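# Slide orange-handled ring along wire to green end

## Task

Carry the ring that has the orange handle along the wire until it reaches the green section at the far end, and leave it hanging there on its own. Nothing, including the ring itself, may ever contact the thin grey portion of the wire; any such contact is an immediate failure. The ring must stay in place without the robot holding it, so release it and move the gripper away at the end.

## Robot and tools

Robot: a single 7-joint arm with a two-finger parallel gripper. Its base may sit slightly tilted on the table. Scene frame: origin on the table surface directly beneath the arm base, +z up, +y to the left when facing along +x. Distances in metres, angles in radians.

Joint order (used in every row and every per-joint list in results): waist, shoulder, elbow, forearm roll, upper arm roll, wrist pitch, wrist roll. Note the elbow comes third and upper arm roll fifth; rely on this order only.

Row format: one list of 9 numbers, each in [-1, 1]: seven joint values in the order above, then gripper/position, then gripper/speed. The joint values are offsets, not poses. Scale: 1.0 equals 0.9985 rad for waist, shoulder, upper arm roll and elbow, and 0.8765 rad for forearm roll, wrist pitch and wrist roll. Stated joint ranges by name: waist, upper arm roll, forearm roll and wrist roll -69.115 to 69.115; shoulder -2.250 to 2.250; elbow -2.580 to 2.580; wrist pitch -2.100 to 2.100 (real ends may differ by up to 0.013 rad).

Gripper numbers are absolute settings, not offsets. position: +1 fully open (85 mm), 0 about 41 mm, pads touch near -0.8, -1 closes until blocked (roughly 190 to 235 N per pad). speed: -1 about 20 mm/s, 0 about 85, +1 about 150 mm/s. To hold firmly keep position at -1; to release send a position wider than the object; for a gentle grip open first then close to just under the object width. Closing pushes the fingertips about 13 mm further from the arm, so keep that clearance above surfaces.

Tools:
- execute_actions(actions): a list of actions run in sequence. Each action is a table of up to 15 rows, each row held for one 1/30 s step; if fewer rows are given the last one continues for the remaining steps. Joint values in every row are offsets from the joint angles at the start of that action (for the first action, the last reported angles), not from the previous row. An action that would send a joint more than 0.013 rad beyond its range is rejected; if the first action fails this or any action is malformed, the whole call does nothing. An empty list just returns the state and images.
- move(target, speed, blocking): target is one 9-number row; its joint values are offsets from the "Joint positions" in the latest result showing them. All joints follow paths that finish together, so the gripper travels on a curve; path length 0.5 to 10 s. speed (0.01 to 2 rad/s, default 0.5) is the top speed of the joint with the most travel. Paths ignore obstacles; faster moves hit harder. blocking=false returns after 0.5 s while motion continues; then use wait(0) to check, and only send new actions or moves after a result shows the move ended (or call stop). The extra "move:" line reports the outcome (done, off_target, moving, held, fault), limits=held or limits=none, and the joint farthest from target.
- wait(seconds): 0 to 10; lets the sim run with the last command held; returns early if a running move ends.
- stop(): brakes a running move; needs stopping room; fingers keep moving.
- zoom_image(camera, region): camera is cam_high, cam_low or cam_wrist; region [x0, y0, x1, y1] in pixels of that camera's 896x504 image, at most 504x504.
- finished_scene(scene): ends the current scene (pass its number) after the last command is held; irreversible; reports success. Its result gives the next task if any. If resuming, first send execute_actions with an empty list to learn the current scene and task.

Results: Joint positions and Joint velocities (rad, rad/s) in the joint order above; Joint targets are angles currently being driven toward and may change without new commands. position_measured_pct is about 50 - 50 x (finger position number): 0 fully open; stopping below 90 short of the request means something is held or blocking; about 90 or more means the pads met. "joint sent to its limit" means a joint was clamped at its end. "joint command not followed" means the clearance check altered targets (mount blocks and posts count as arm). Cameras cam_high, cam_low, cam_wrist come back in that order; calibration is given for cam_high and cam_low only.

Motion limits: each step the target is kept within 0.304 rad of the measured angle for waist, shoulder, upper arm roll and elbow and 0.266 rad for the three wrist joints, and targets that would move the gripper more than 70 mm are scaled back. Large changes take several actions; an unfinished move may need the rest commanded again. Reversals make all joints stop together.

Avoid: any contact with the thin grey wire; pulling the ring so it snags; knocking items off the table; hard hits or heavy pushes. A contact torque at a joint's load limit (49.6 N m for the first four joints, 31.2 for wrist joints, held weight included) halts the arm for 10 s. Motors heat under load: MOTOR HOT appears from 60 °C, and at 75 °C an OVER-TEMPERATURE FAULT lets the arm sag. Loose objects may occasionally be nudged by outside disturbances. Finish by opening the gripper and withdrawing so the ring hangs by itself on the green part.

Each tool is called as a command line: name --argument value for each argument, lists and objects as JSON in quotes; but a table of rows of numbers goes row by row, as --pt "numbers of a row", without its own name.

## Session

execute_actions --actions '[]'

Scene clock: 0.00 s.
position_measured_pct=0.0
Joint names: [waist, shoulder, elbow, forearm roll, upper arm roll, wrist pitch, wrist roll]
Joint positions: [ 0.103  1.666  1.432  0.575  0.976  1.005 -0.738]
Joint velocities: [-0.    -0.003  0.001  0.001 -0.     0.001 -0.001]
Joint targets: [0.103 1.666 1.432 0.575 0.976 1.005 -0.738]

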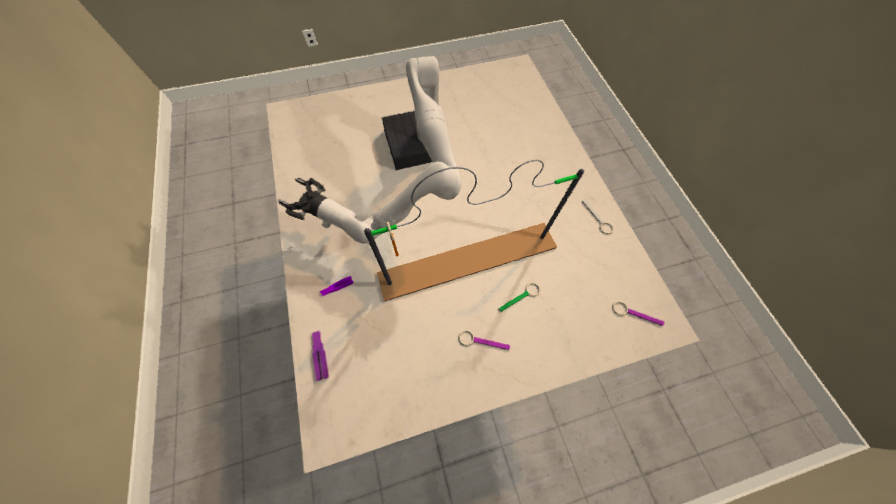

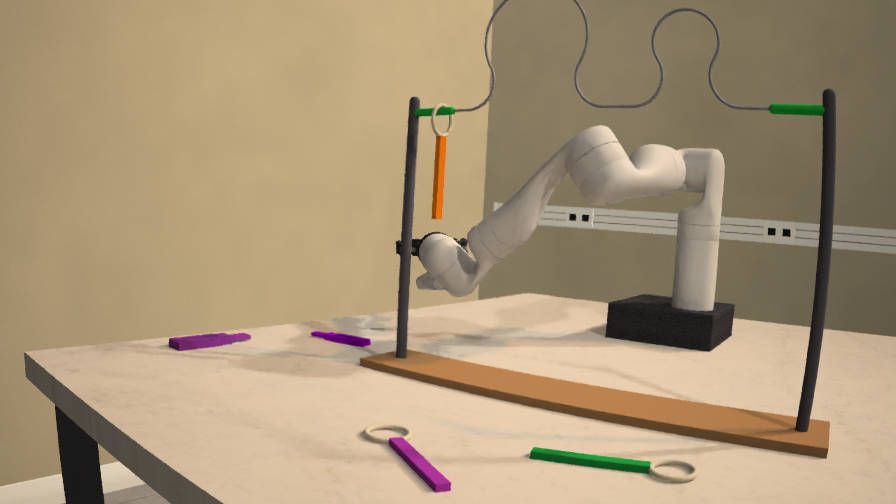

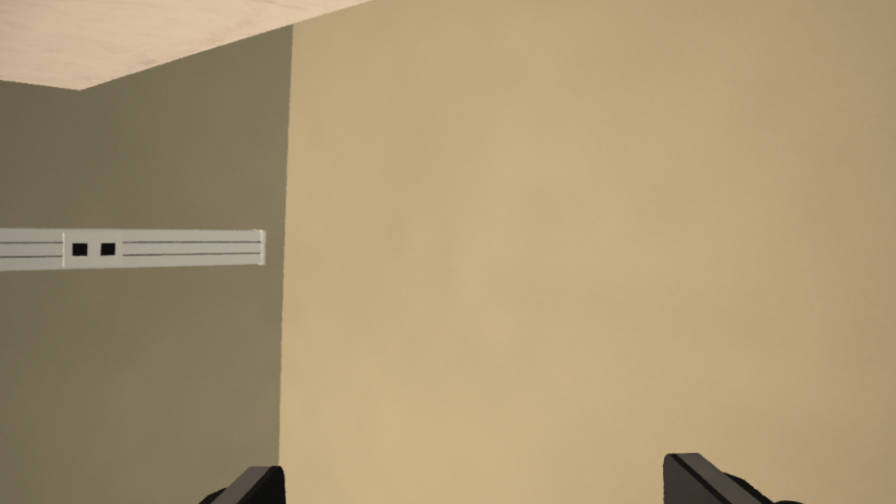

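move --target '[0.6,-1,0.35,0,0,0,0,0,0]' --speed 0.8

move --target '[-0.3,-1,0.62,-0.656,-0.9775,-0.5,-0.95,0,0]' --speed 0.9

Scene clock: 14.90 s.
position_measured_pct=50.0
Joint names: [waist, shoulder, elbow, forearm roll, upper arm roll, wrist pitch, wrist roll]
Joint positions: [ 0.702  0.668  1.781  0.575  0.976  1.005 -0.738]
Joint velocities: [ 0.001 -0.003  0.    -0.001 -0.     0.    -0.   ]
Joint targets: [0.703 0.668 1.781 0.575 0.976 1.005 -0.738]
move: done; limits=none; farthest joint: the shoulder, 0.001 radians from its target (0.999 radians at the start)

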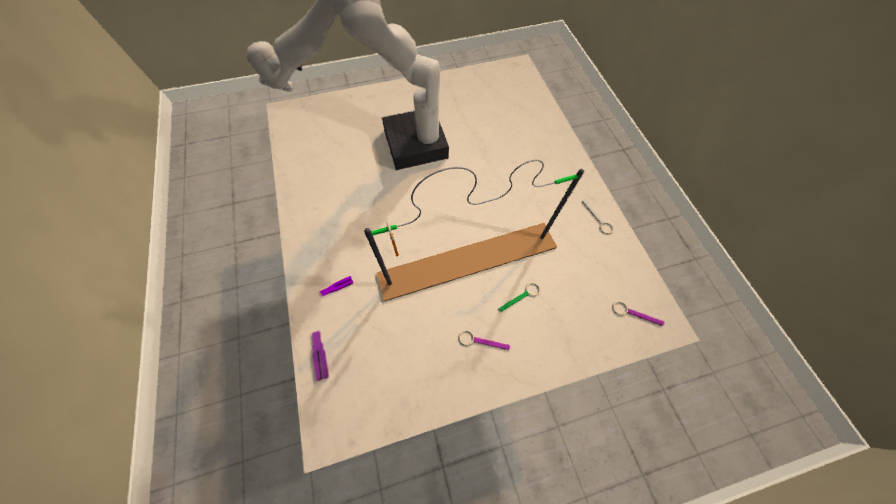

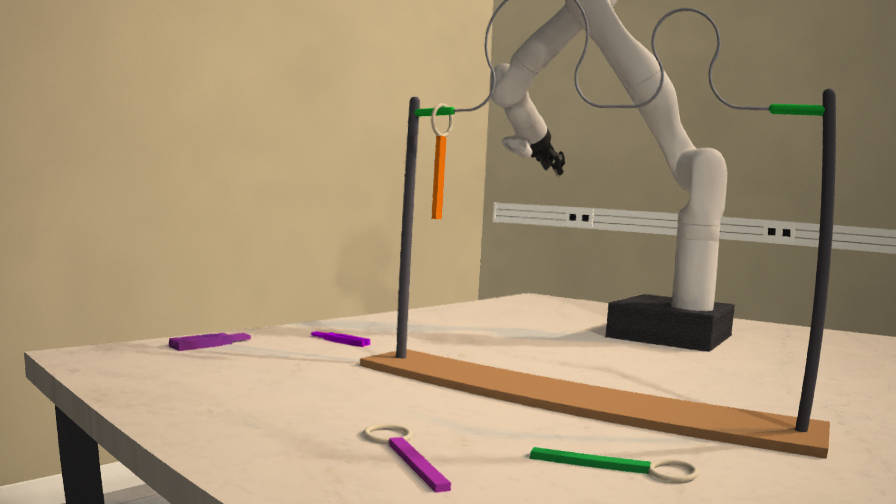

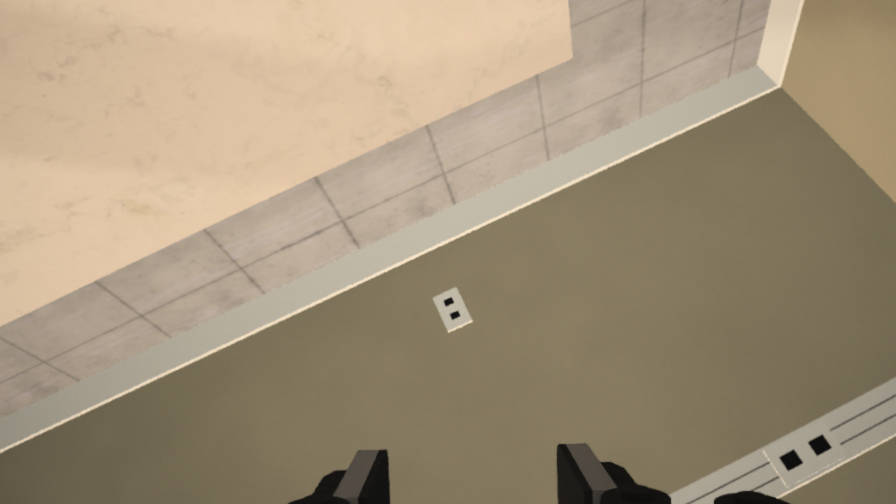

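Scene clock: 17.07 s.
position_measured_pct=50.0
Joint names: [waist, shoulder, elbow, forearm roll, upper arm roll, wrist pitch, wrist roll]
Joint positions: [ 0.403 -0.33   2.4   -0.    -0.     0.567 -1.571]
Joint velocities: [-0.001 -0.003 -0.    -0.001  0.001 -0.001 -0.001]
Joint targets: [0.403 -0.330 2.400 -0.000 -0.000 0.567 -1.571]
move: done; limits=none; farthest joint: the waist, 0.001 radians from its target (0.300 radians at the start)

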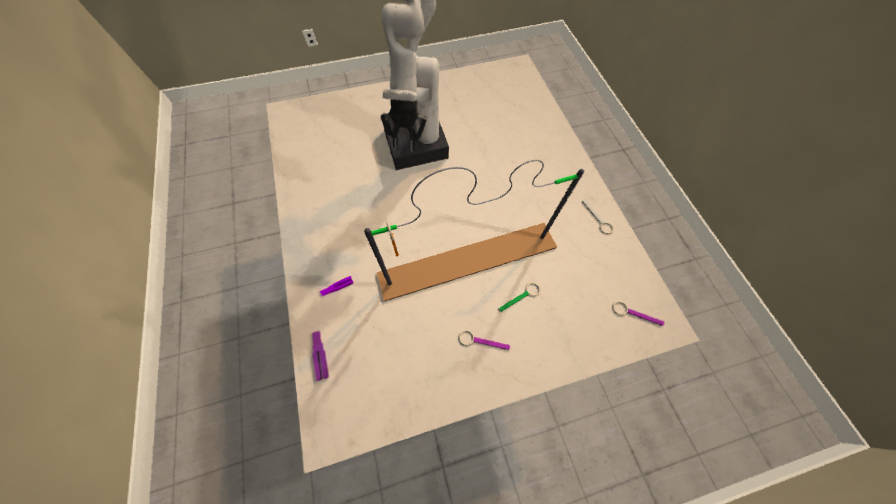

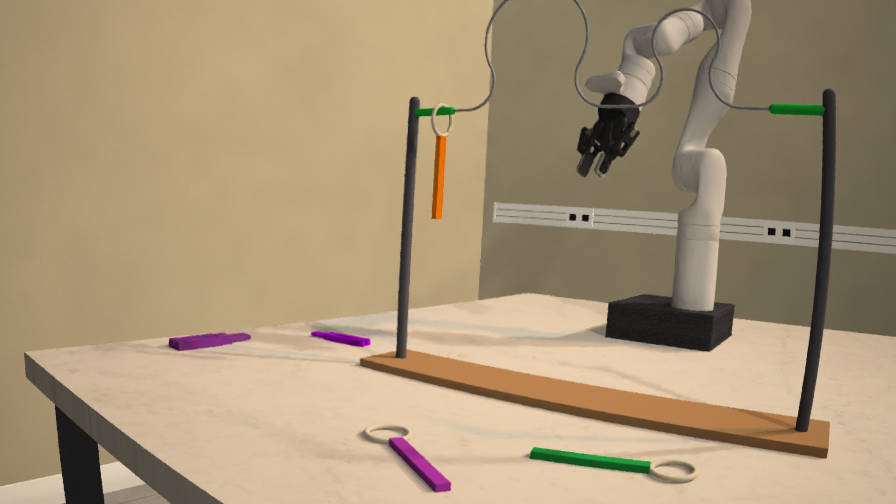

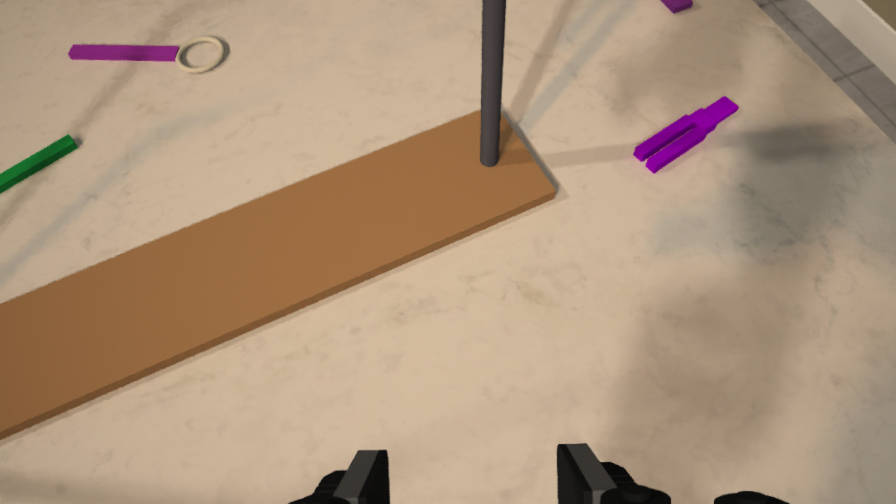

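move --target '[-0.4337,-0.8713,0.1502,0,0,-0.1335,0,0,0]' --speed 0.9

zoom_image --camera "cam_wrist" --region '[0,100,448,450]'

zoom_image --camera "cam_wrist" --region '[448,100,896,450]'

Scene clock: 32.57 s.
position_measured_pct=50.0
Joint names: [waist, shoulder, elbow, forearm roll, upper arm roll, wrist pitch, wrist roll]
Joint positions: [-0.03  -1.2    2.55  -0.    -0.     0.45  -1.571]
Joint velocities: [-0.001 -0.003  0.    -0.001  0.    -0.     0.   ]
Joint targets: [-0.030 -1.200 2.550 -0.000 -0.000 0.450 -1.571]
move: done; limits=none; farthest joint: the waist, 0.000 radians from its target (0.433 radians at the start)

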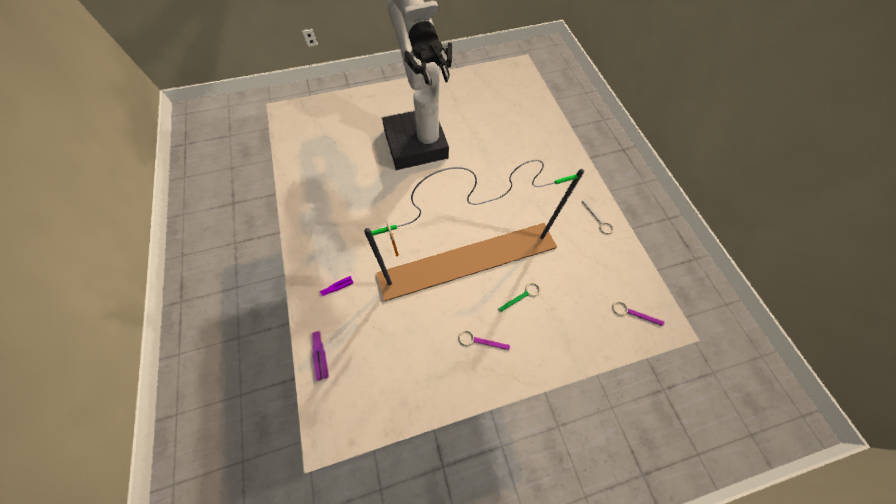

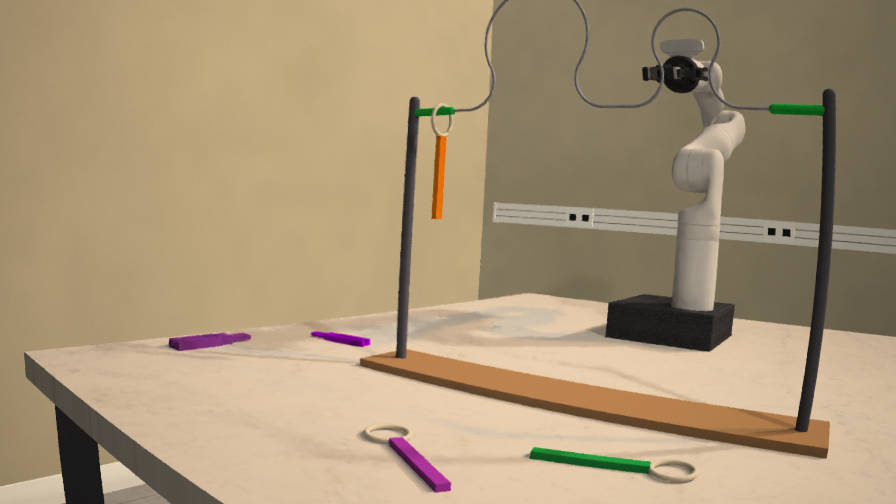

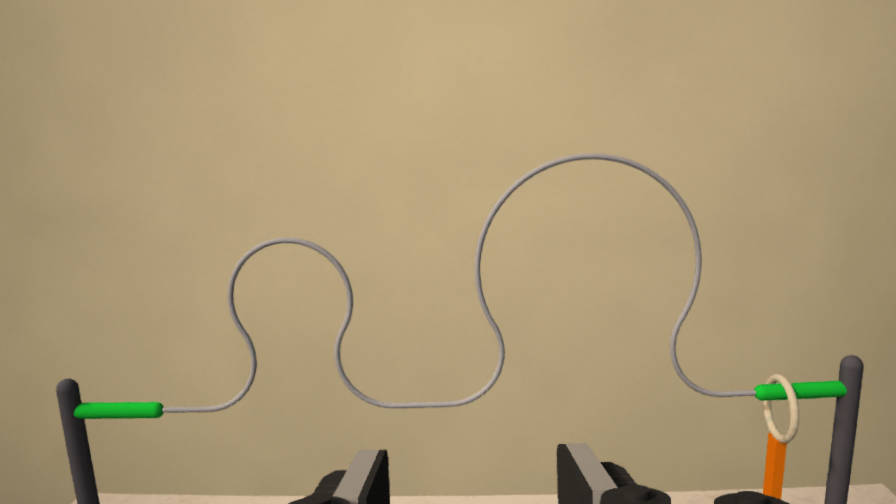

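Region (0, 100, 448, 450) of cam_wrist's 896x504 image, scaled by 1.125; it fills the top 394 rows of this view, and the rest is white.

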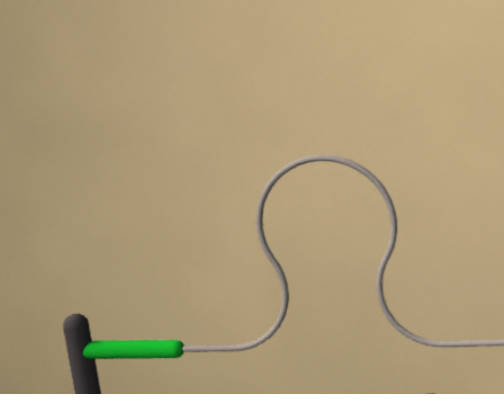

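Region (448, 100, 896, 450) of cam_wrist's 896x504 image, scaled by 1.125; it fills the top 394 rows of this view, and the rest is white.

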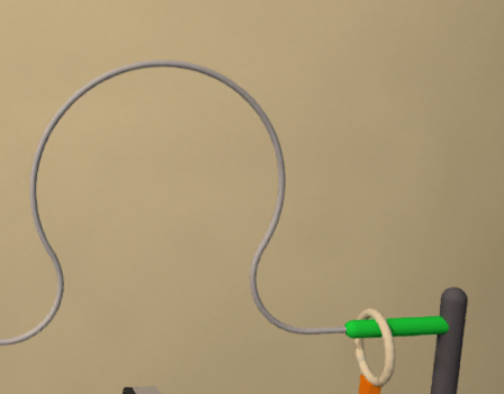

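move --target '[0.4016,1,-0.02,0,0,-0.99,0,0,0]' --speed 0.9

move --target '[0,0.93,-0.03,0,0,-1,0,0,0]' --speed 0.8

Scene clock: 78.13 s.
position_measured_pct=50.0
Joint names: [waist, shoulder, elbow, forearm roll, upper arm roll, wrist pitch, wrist roll]
Joint positions: [ 0.371 -0.201  2.53  -0.    -0.    -0.418 -1.571]
Joint velocities: [ 0.001  0.004 -0.    -0.     0.    -0.     0.001]
Joint targets: [0.371 -0.201 2.530 -0.000 -0.000 -0.418 -1.571]
move: done; limits=none; farthest joint: the waist, 0.000 radians from its target (0.401 radians at the start)

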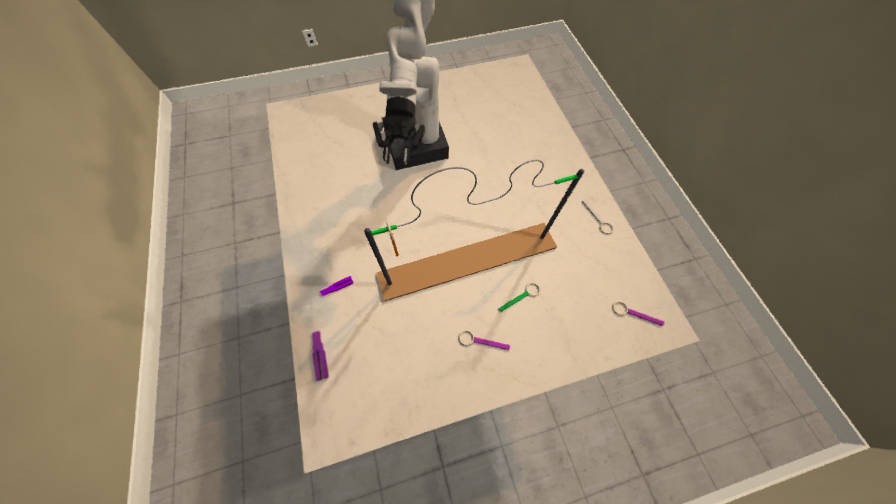

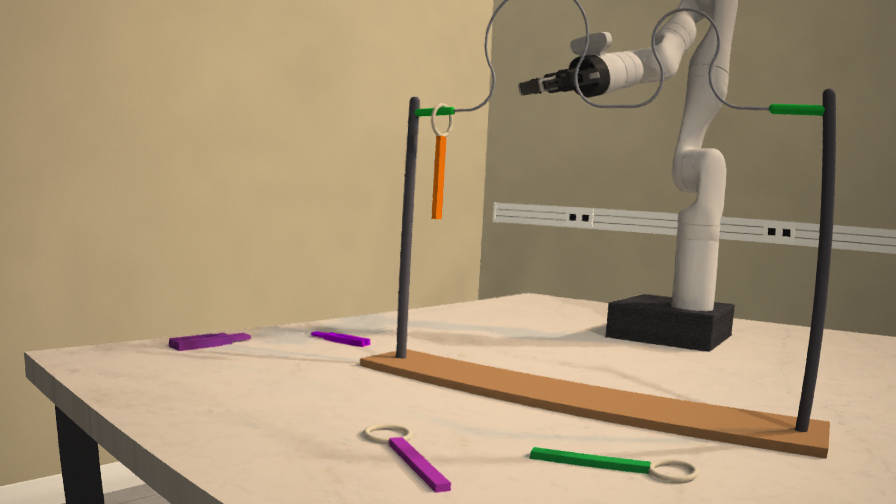

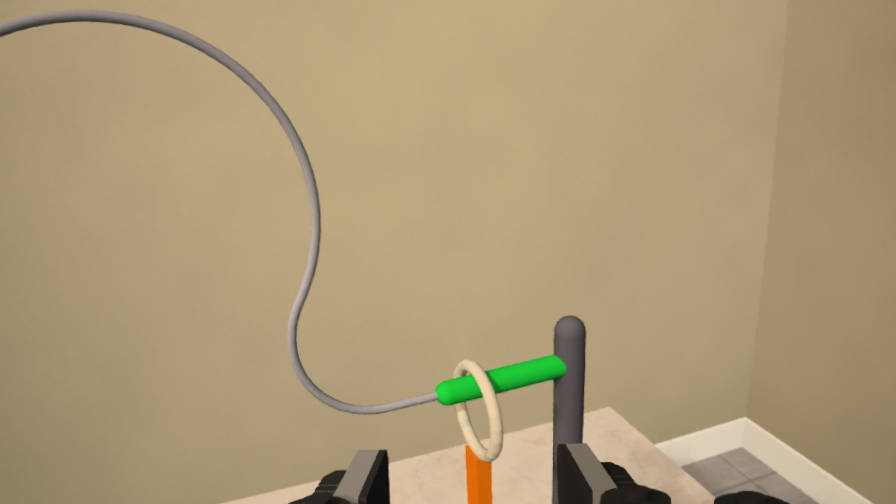

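Scene clock: 80.07 s.
position_measured_pct=50.0
Joint names: [waist, shoulder, elbow, forearm roll, upper arm roll, wrist pitch, wrist roll]
Joint positions: [ 0.371  0.727  2.5   -0.    -0.    -1.295 -1.571]
Joint velocities: [-0.     0.002 -0.001  0.001 -0.    -0.     0.001]
Joint targets: [0.371 0.727 2.500 -0.000 -0.000 -1.295 -1.571]
move: done; limits=none; farthest joint: the shoulder, 0.001 radians from its target (0.929 radians at the start)

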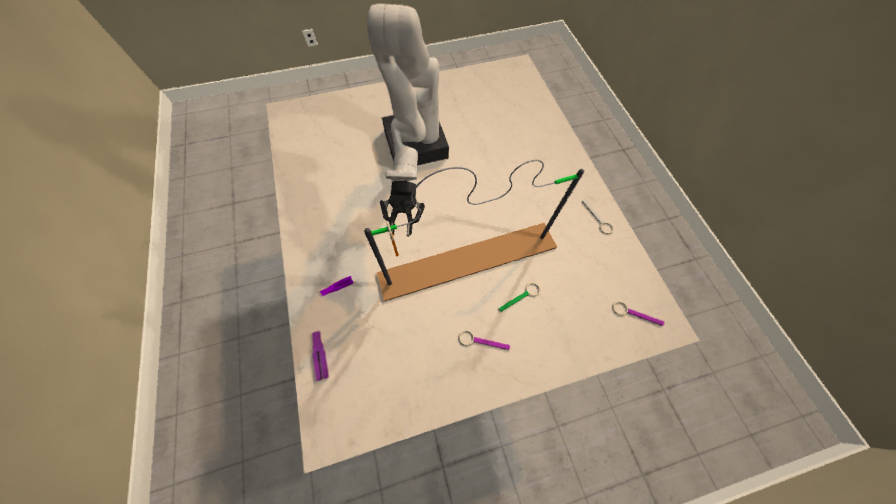

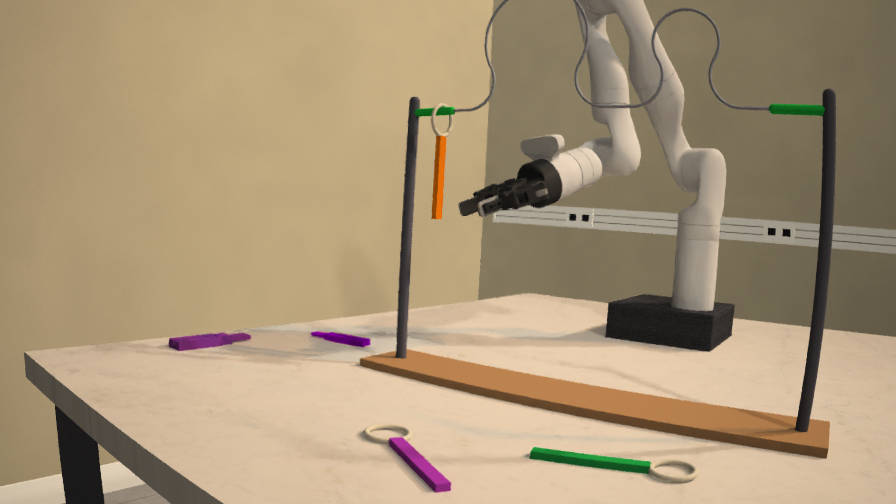

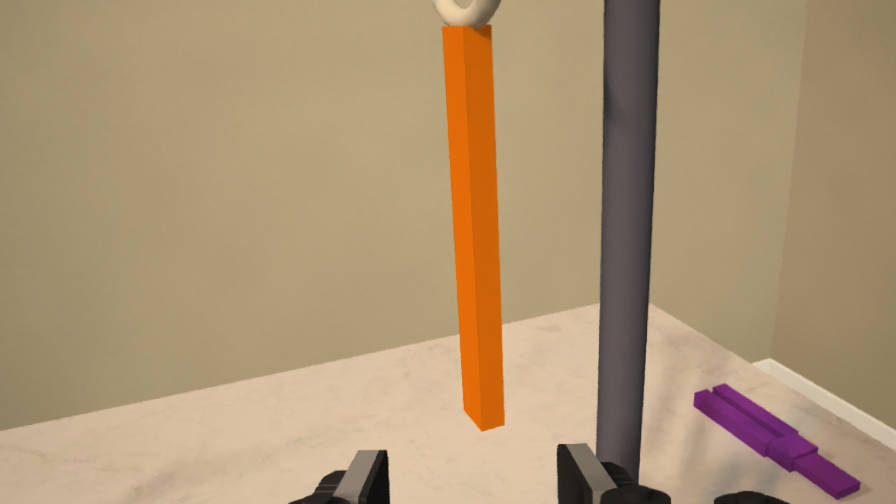

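move --target '[0.007,0.21,-0.199,0,0,-0.245,0,0,0]' --speed 0.25

zoom_image --camera "cam_low" --region '[390,90,530,240]'

zoom_image --camera "cam_high" --region '[355,200,445,280]'

Scene clock: 122.30 s.
position_measured_pct=50.0
Joint names: [waist, shoulder, elbow, forearm roll, upper arm roll, wrist pitch, wrist roll]
Joint positions: [ 0.378  0.936  2.302 -0.    -0.    -1.509 -1.571]
Joint velocities: [ 0.     0.002 -0.    -0.001 -0.    -0.    -0.   ]
Joint targets: [0.378 0.937 2.302 -0.000 -0.000 -1.509 -1.571]
move: done; limits=none; farthest joint: the waist, 0.000 radians from its target (0.007 radians at the start)

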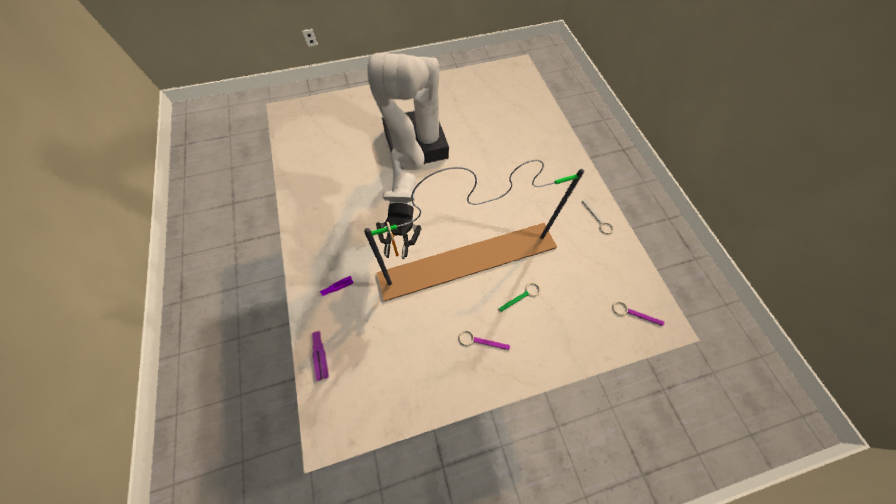

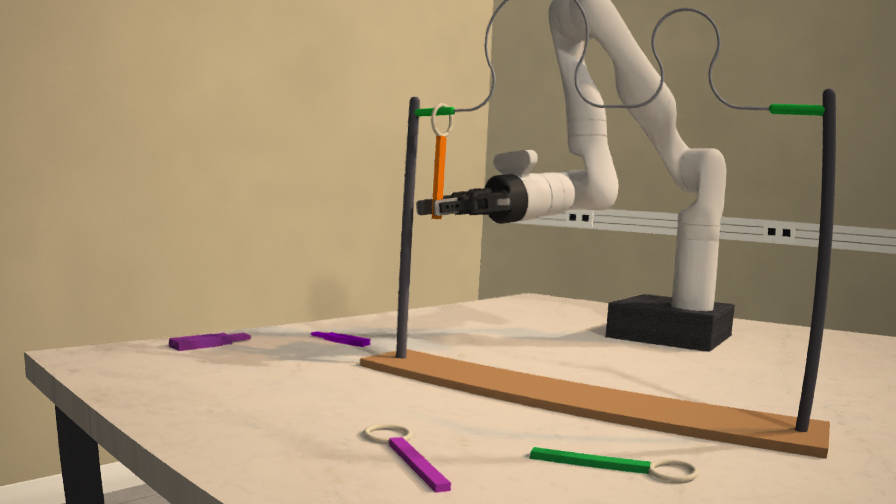

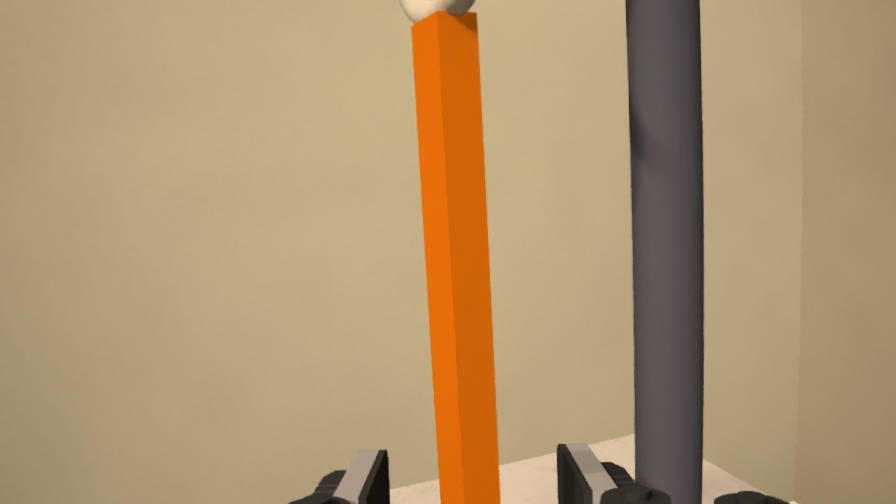

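Region (390, 90, 530, 240) of cam_low's 896x504 image, scaled by 3.360, with more detail than that image has; it fills the left 470 columns of this view, and the rest is white.

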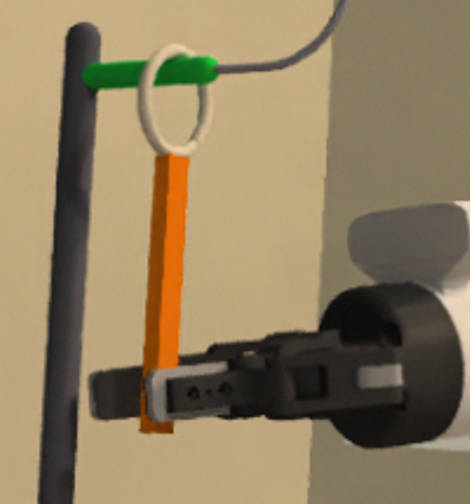

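Region (355, 200, 445, 280) of cam_high's 896x504 image, scaled by 5.600, with more detail than that image has.

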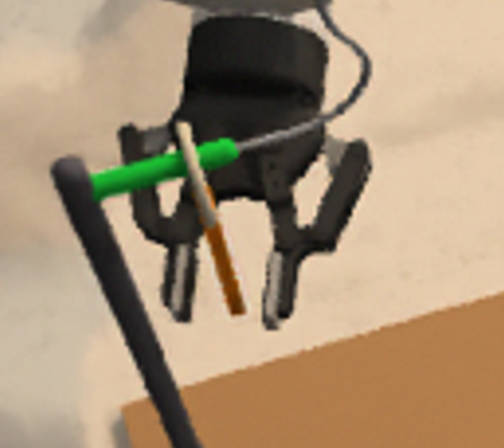

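move --target '[0,0,0,0,0,0,0,-0.66,-0.8]'

zoom_image --camera "cam_low" --region '[390,90,530,240]'

Scene clock: 133.77 s.
position_measured_pct=82.1
Joint names: [waist, shoulder, elbow, forearm roll, upper arm roll, wrist pitch, wrist roll]
Joint positions: [ 0.378  0.936  2.302 -0.    -0.    -1.509 -1.571]
Joint velocities: [ 0.    -0.001  0.001 -0.     0.001  0.     0.   ]
Joint targets: [0.378 0.936 2.302 -0.000 -0.000 -1.509 -1.571]
move: done; limits=none; farthest joint: the waist, 0.000 radians from its target (0.000 radians at the start)

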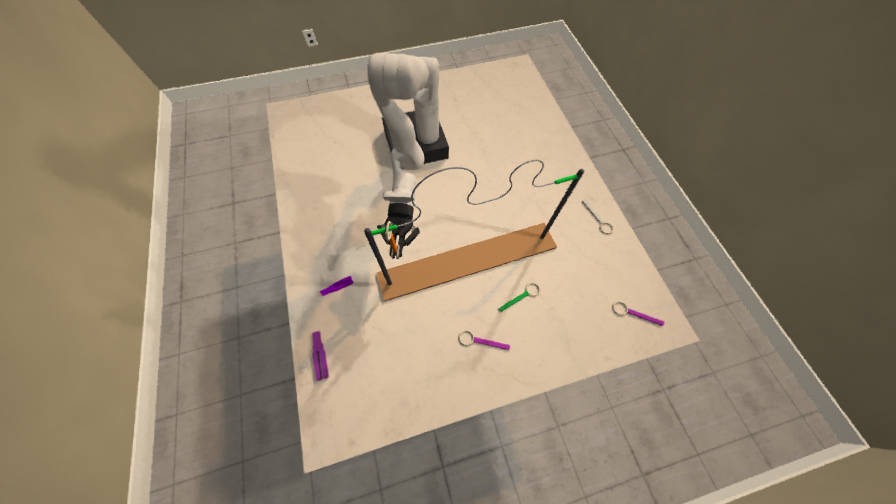

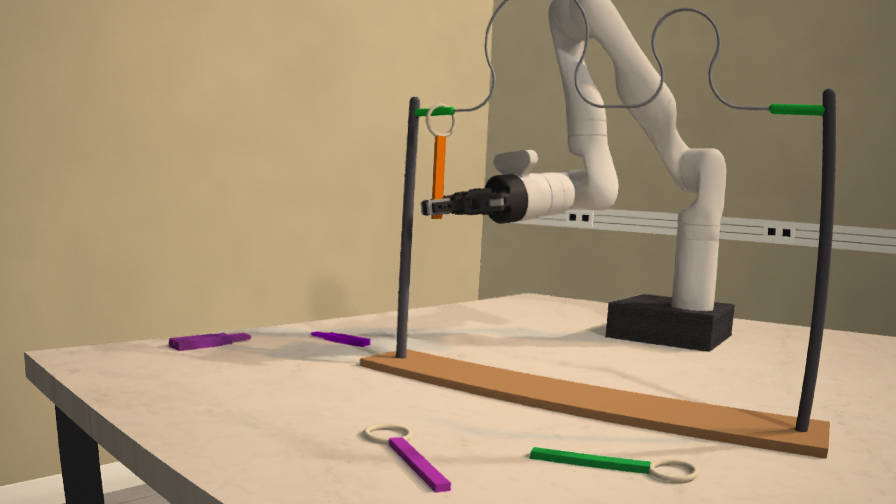

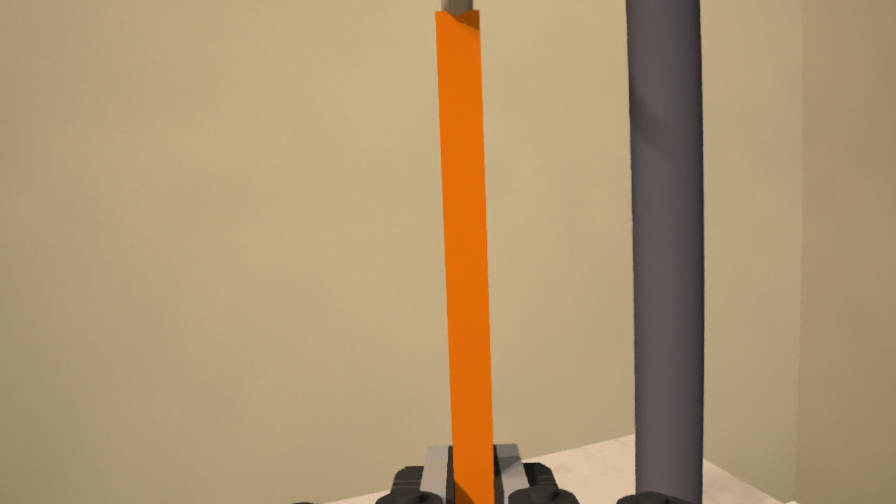

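Region (390, 90, 530, 240) of cam_low's 896x504 image, scaled by 3.360, with more detail than that image has; it fills the left 470 columns of this view, and the rest is white.

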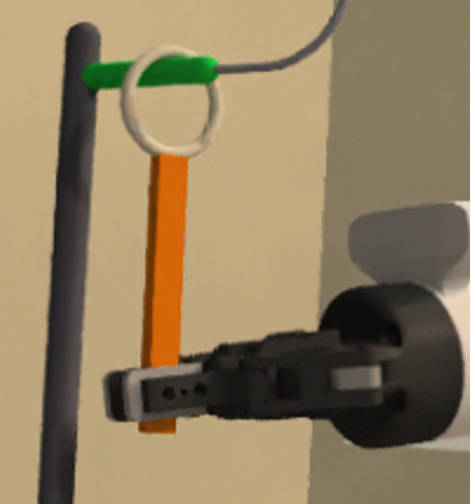

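move --target '[0.02,-0.042,-0.012,0,0,0.06,0,-0.66,-1]' --speed 0.08

move --target '[0,-0.14,0.161,0,0,0.096,0,-0.66,-1]' --speed 0.14

zoom_image --camera "cam_low" --region '[390,70,550,230]'

Scene clock: 151.57 s.
position_measured_pct=82.1
Joint names: [waist, shoulder, elbow, forearm roll, upper arm roll, wrist pitch, wrist roll]
Joint positions: [ 0.398  0.895  2.29  -0.    -0.    -1.457 -1.571]
Joint velocities: [ 0.001 -0.005 -0.001 -0.001  0.     0.002 -0.   ]
Joint targets: [0.398 0.894 2.290 -0.000 -0.000 -1.457 -1.571]
move: done; limits=none; farthest joint: the shoulder, 0.001 radians from its target (0.042 radians at the start)

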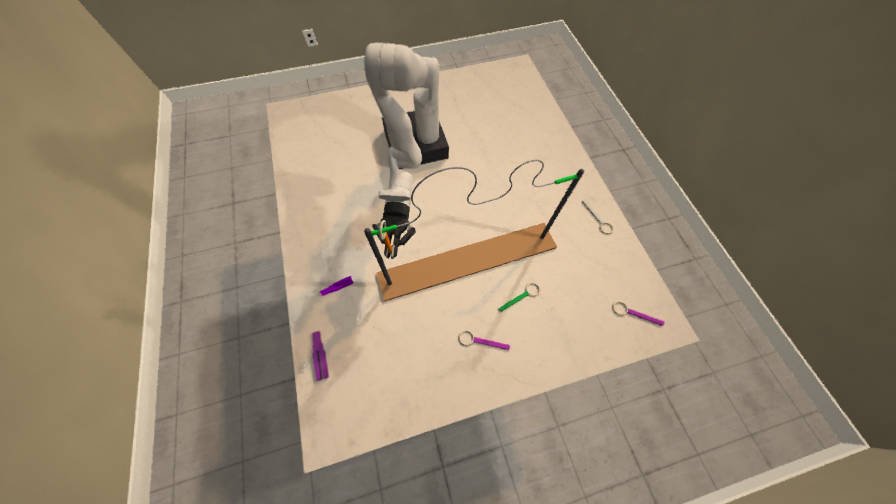

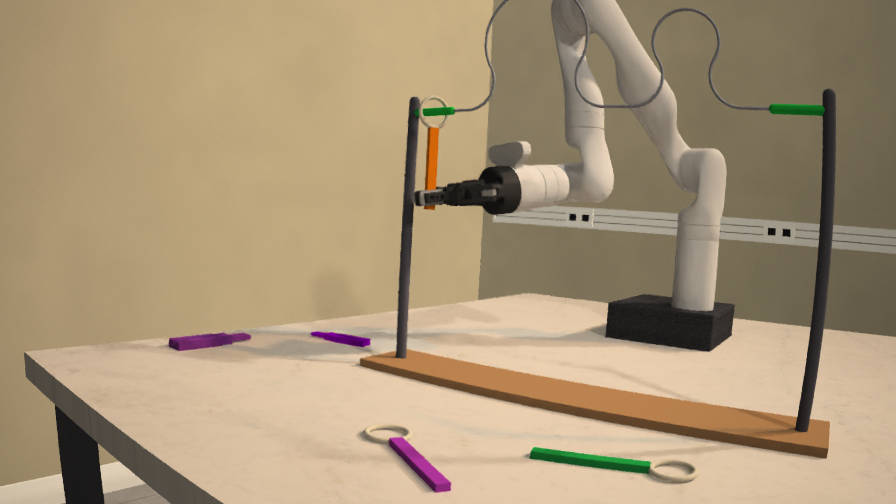

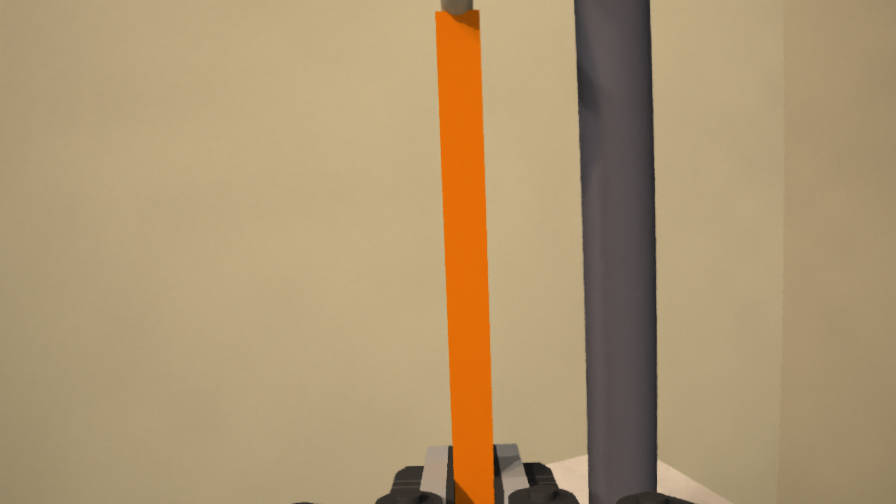

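Scene clock: 153.13 s.
position_measured_pct=82.1
Joint names: [waist, shoulder, elbow, forearm roll, upper arm roll, wrist pitch, wrist roll]
Joint positions: [ 0.397  0.755  2.449  0.    -0.001 -1.373 -1.571]
Joint velocities: [-0.    -0.002  0.002 -0.     0.     0.002  0.001]
Joint targets: [0.398 0.755 2.450 -0.000 -0.000 -1.373 -1.571]
move: done; limits=none; farthest joint: the waist, 0.001 radians from its target (0.000 radians at the start)

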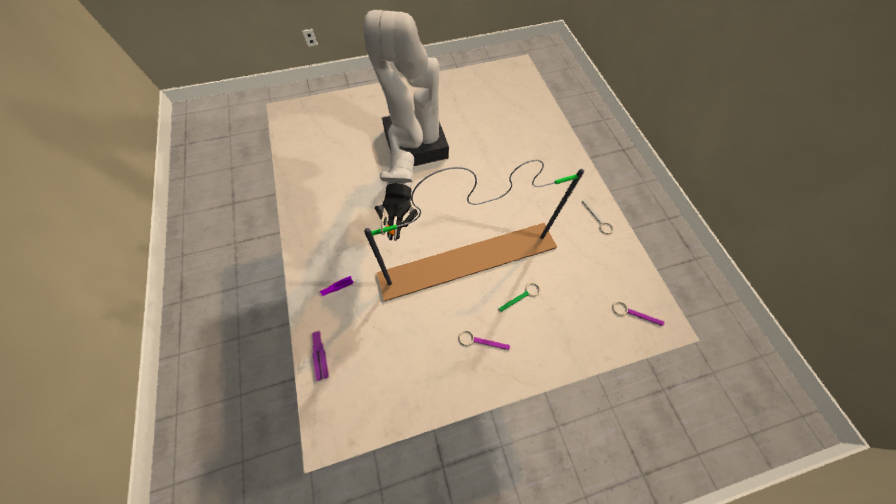

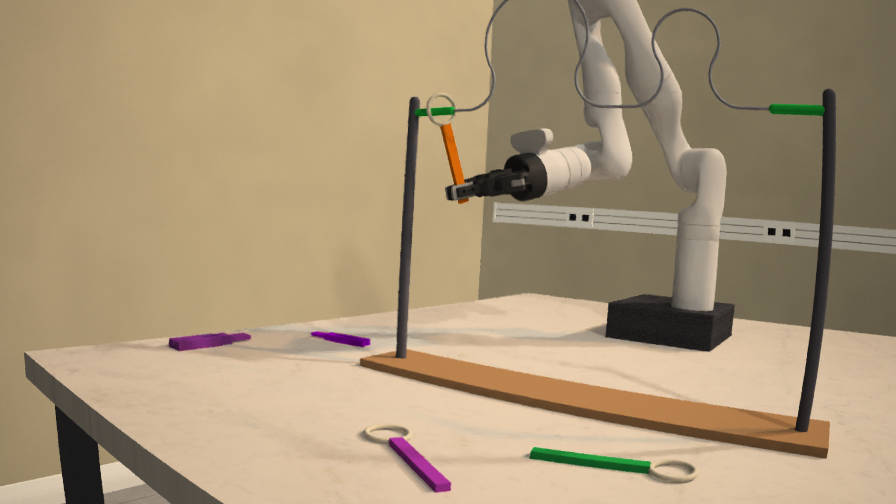

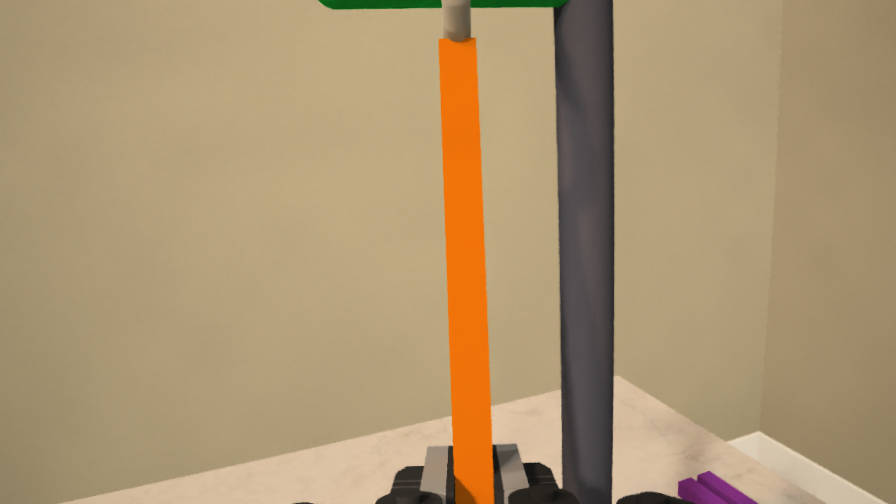

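Region (390, 70, 550, 230) of cam_low's 896x504 image, scaled by 3.150, with more detail than that image has.

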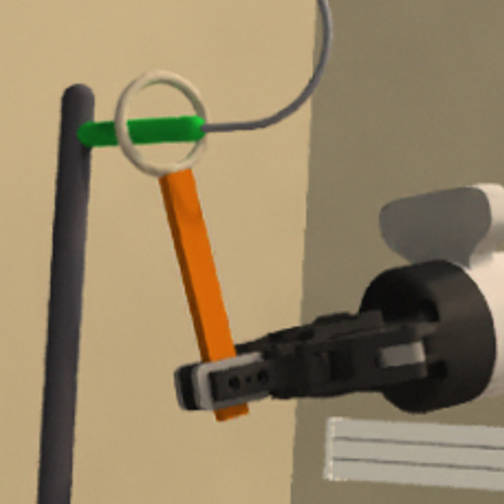

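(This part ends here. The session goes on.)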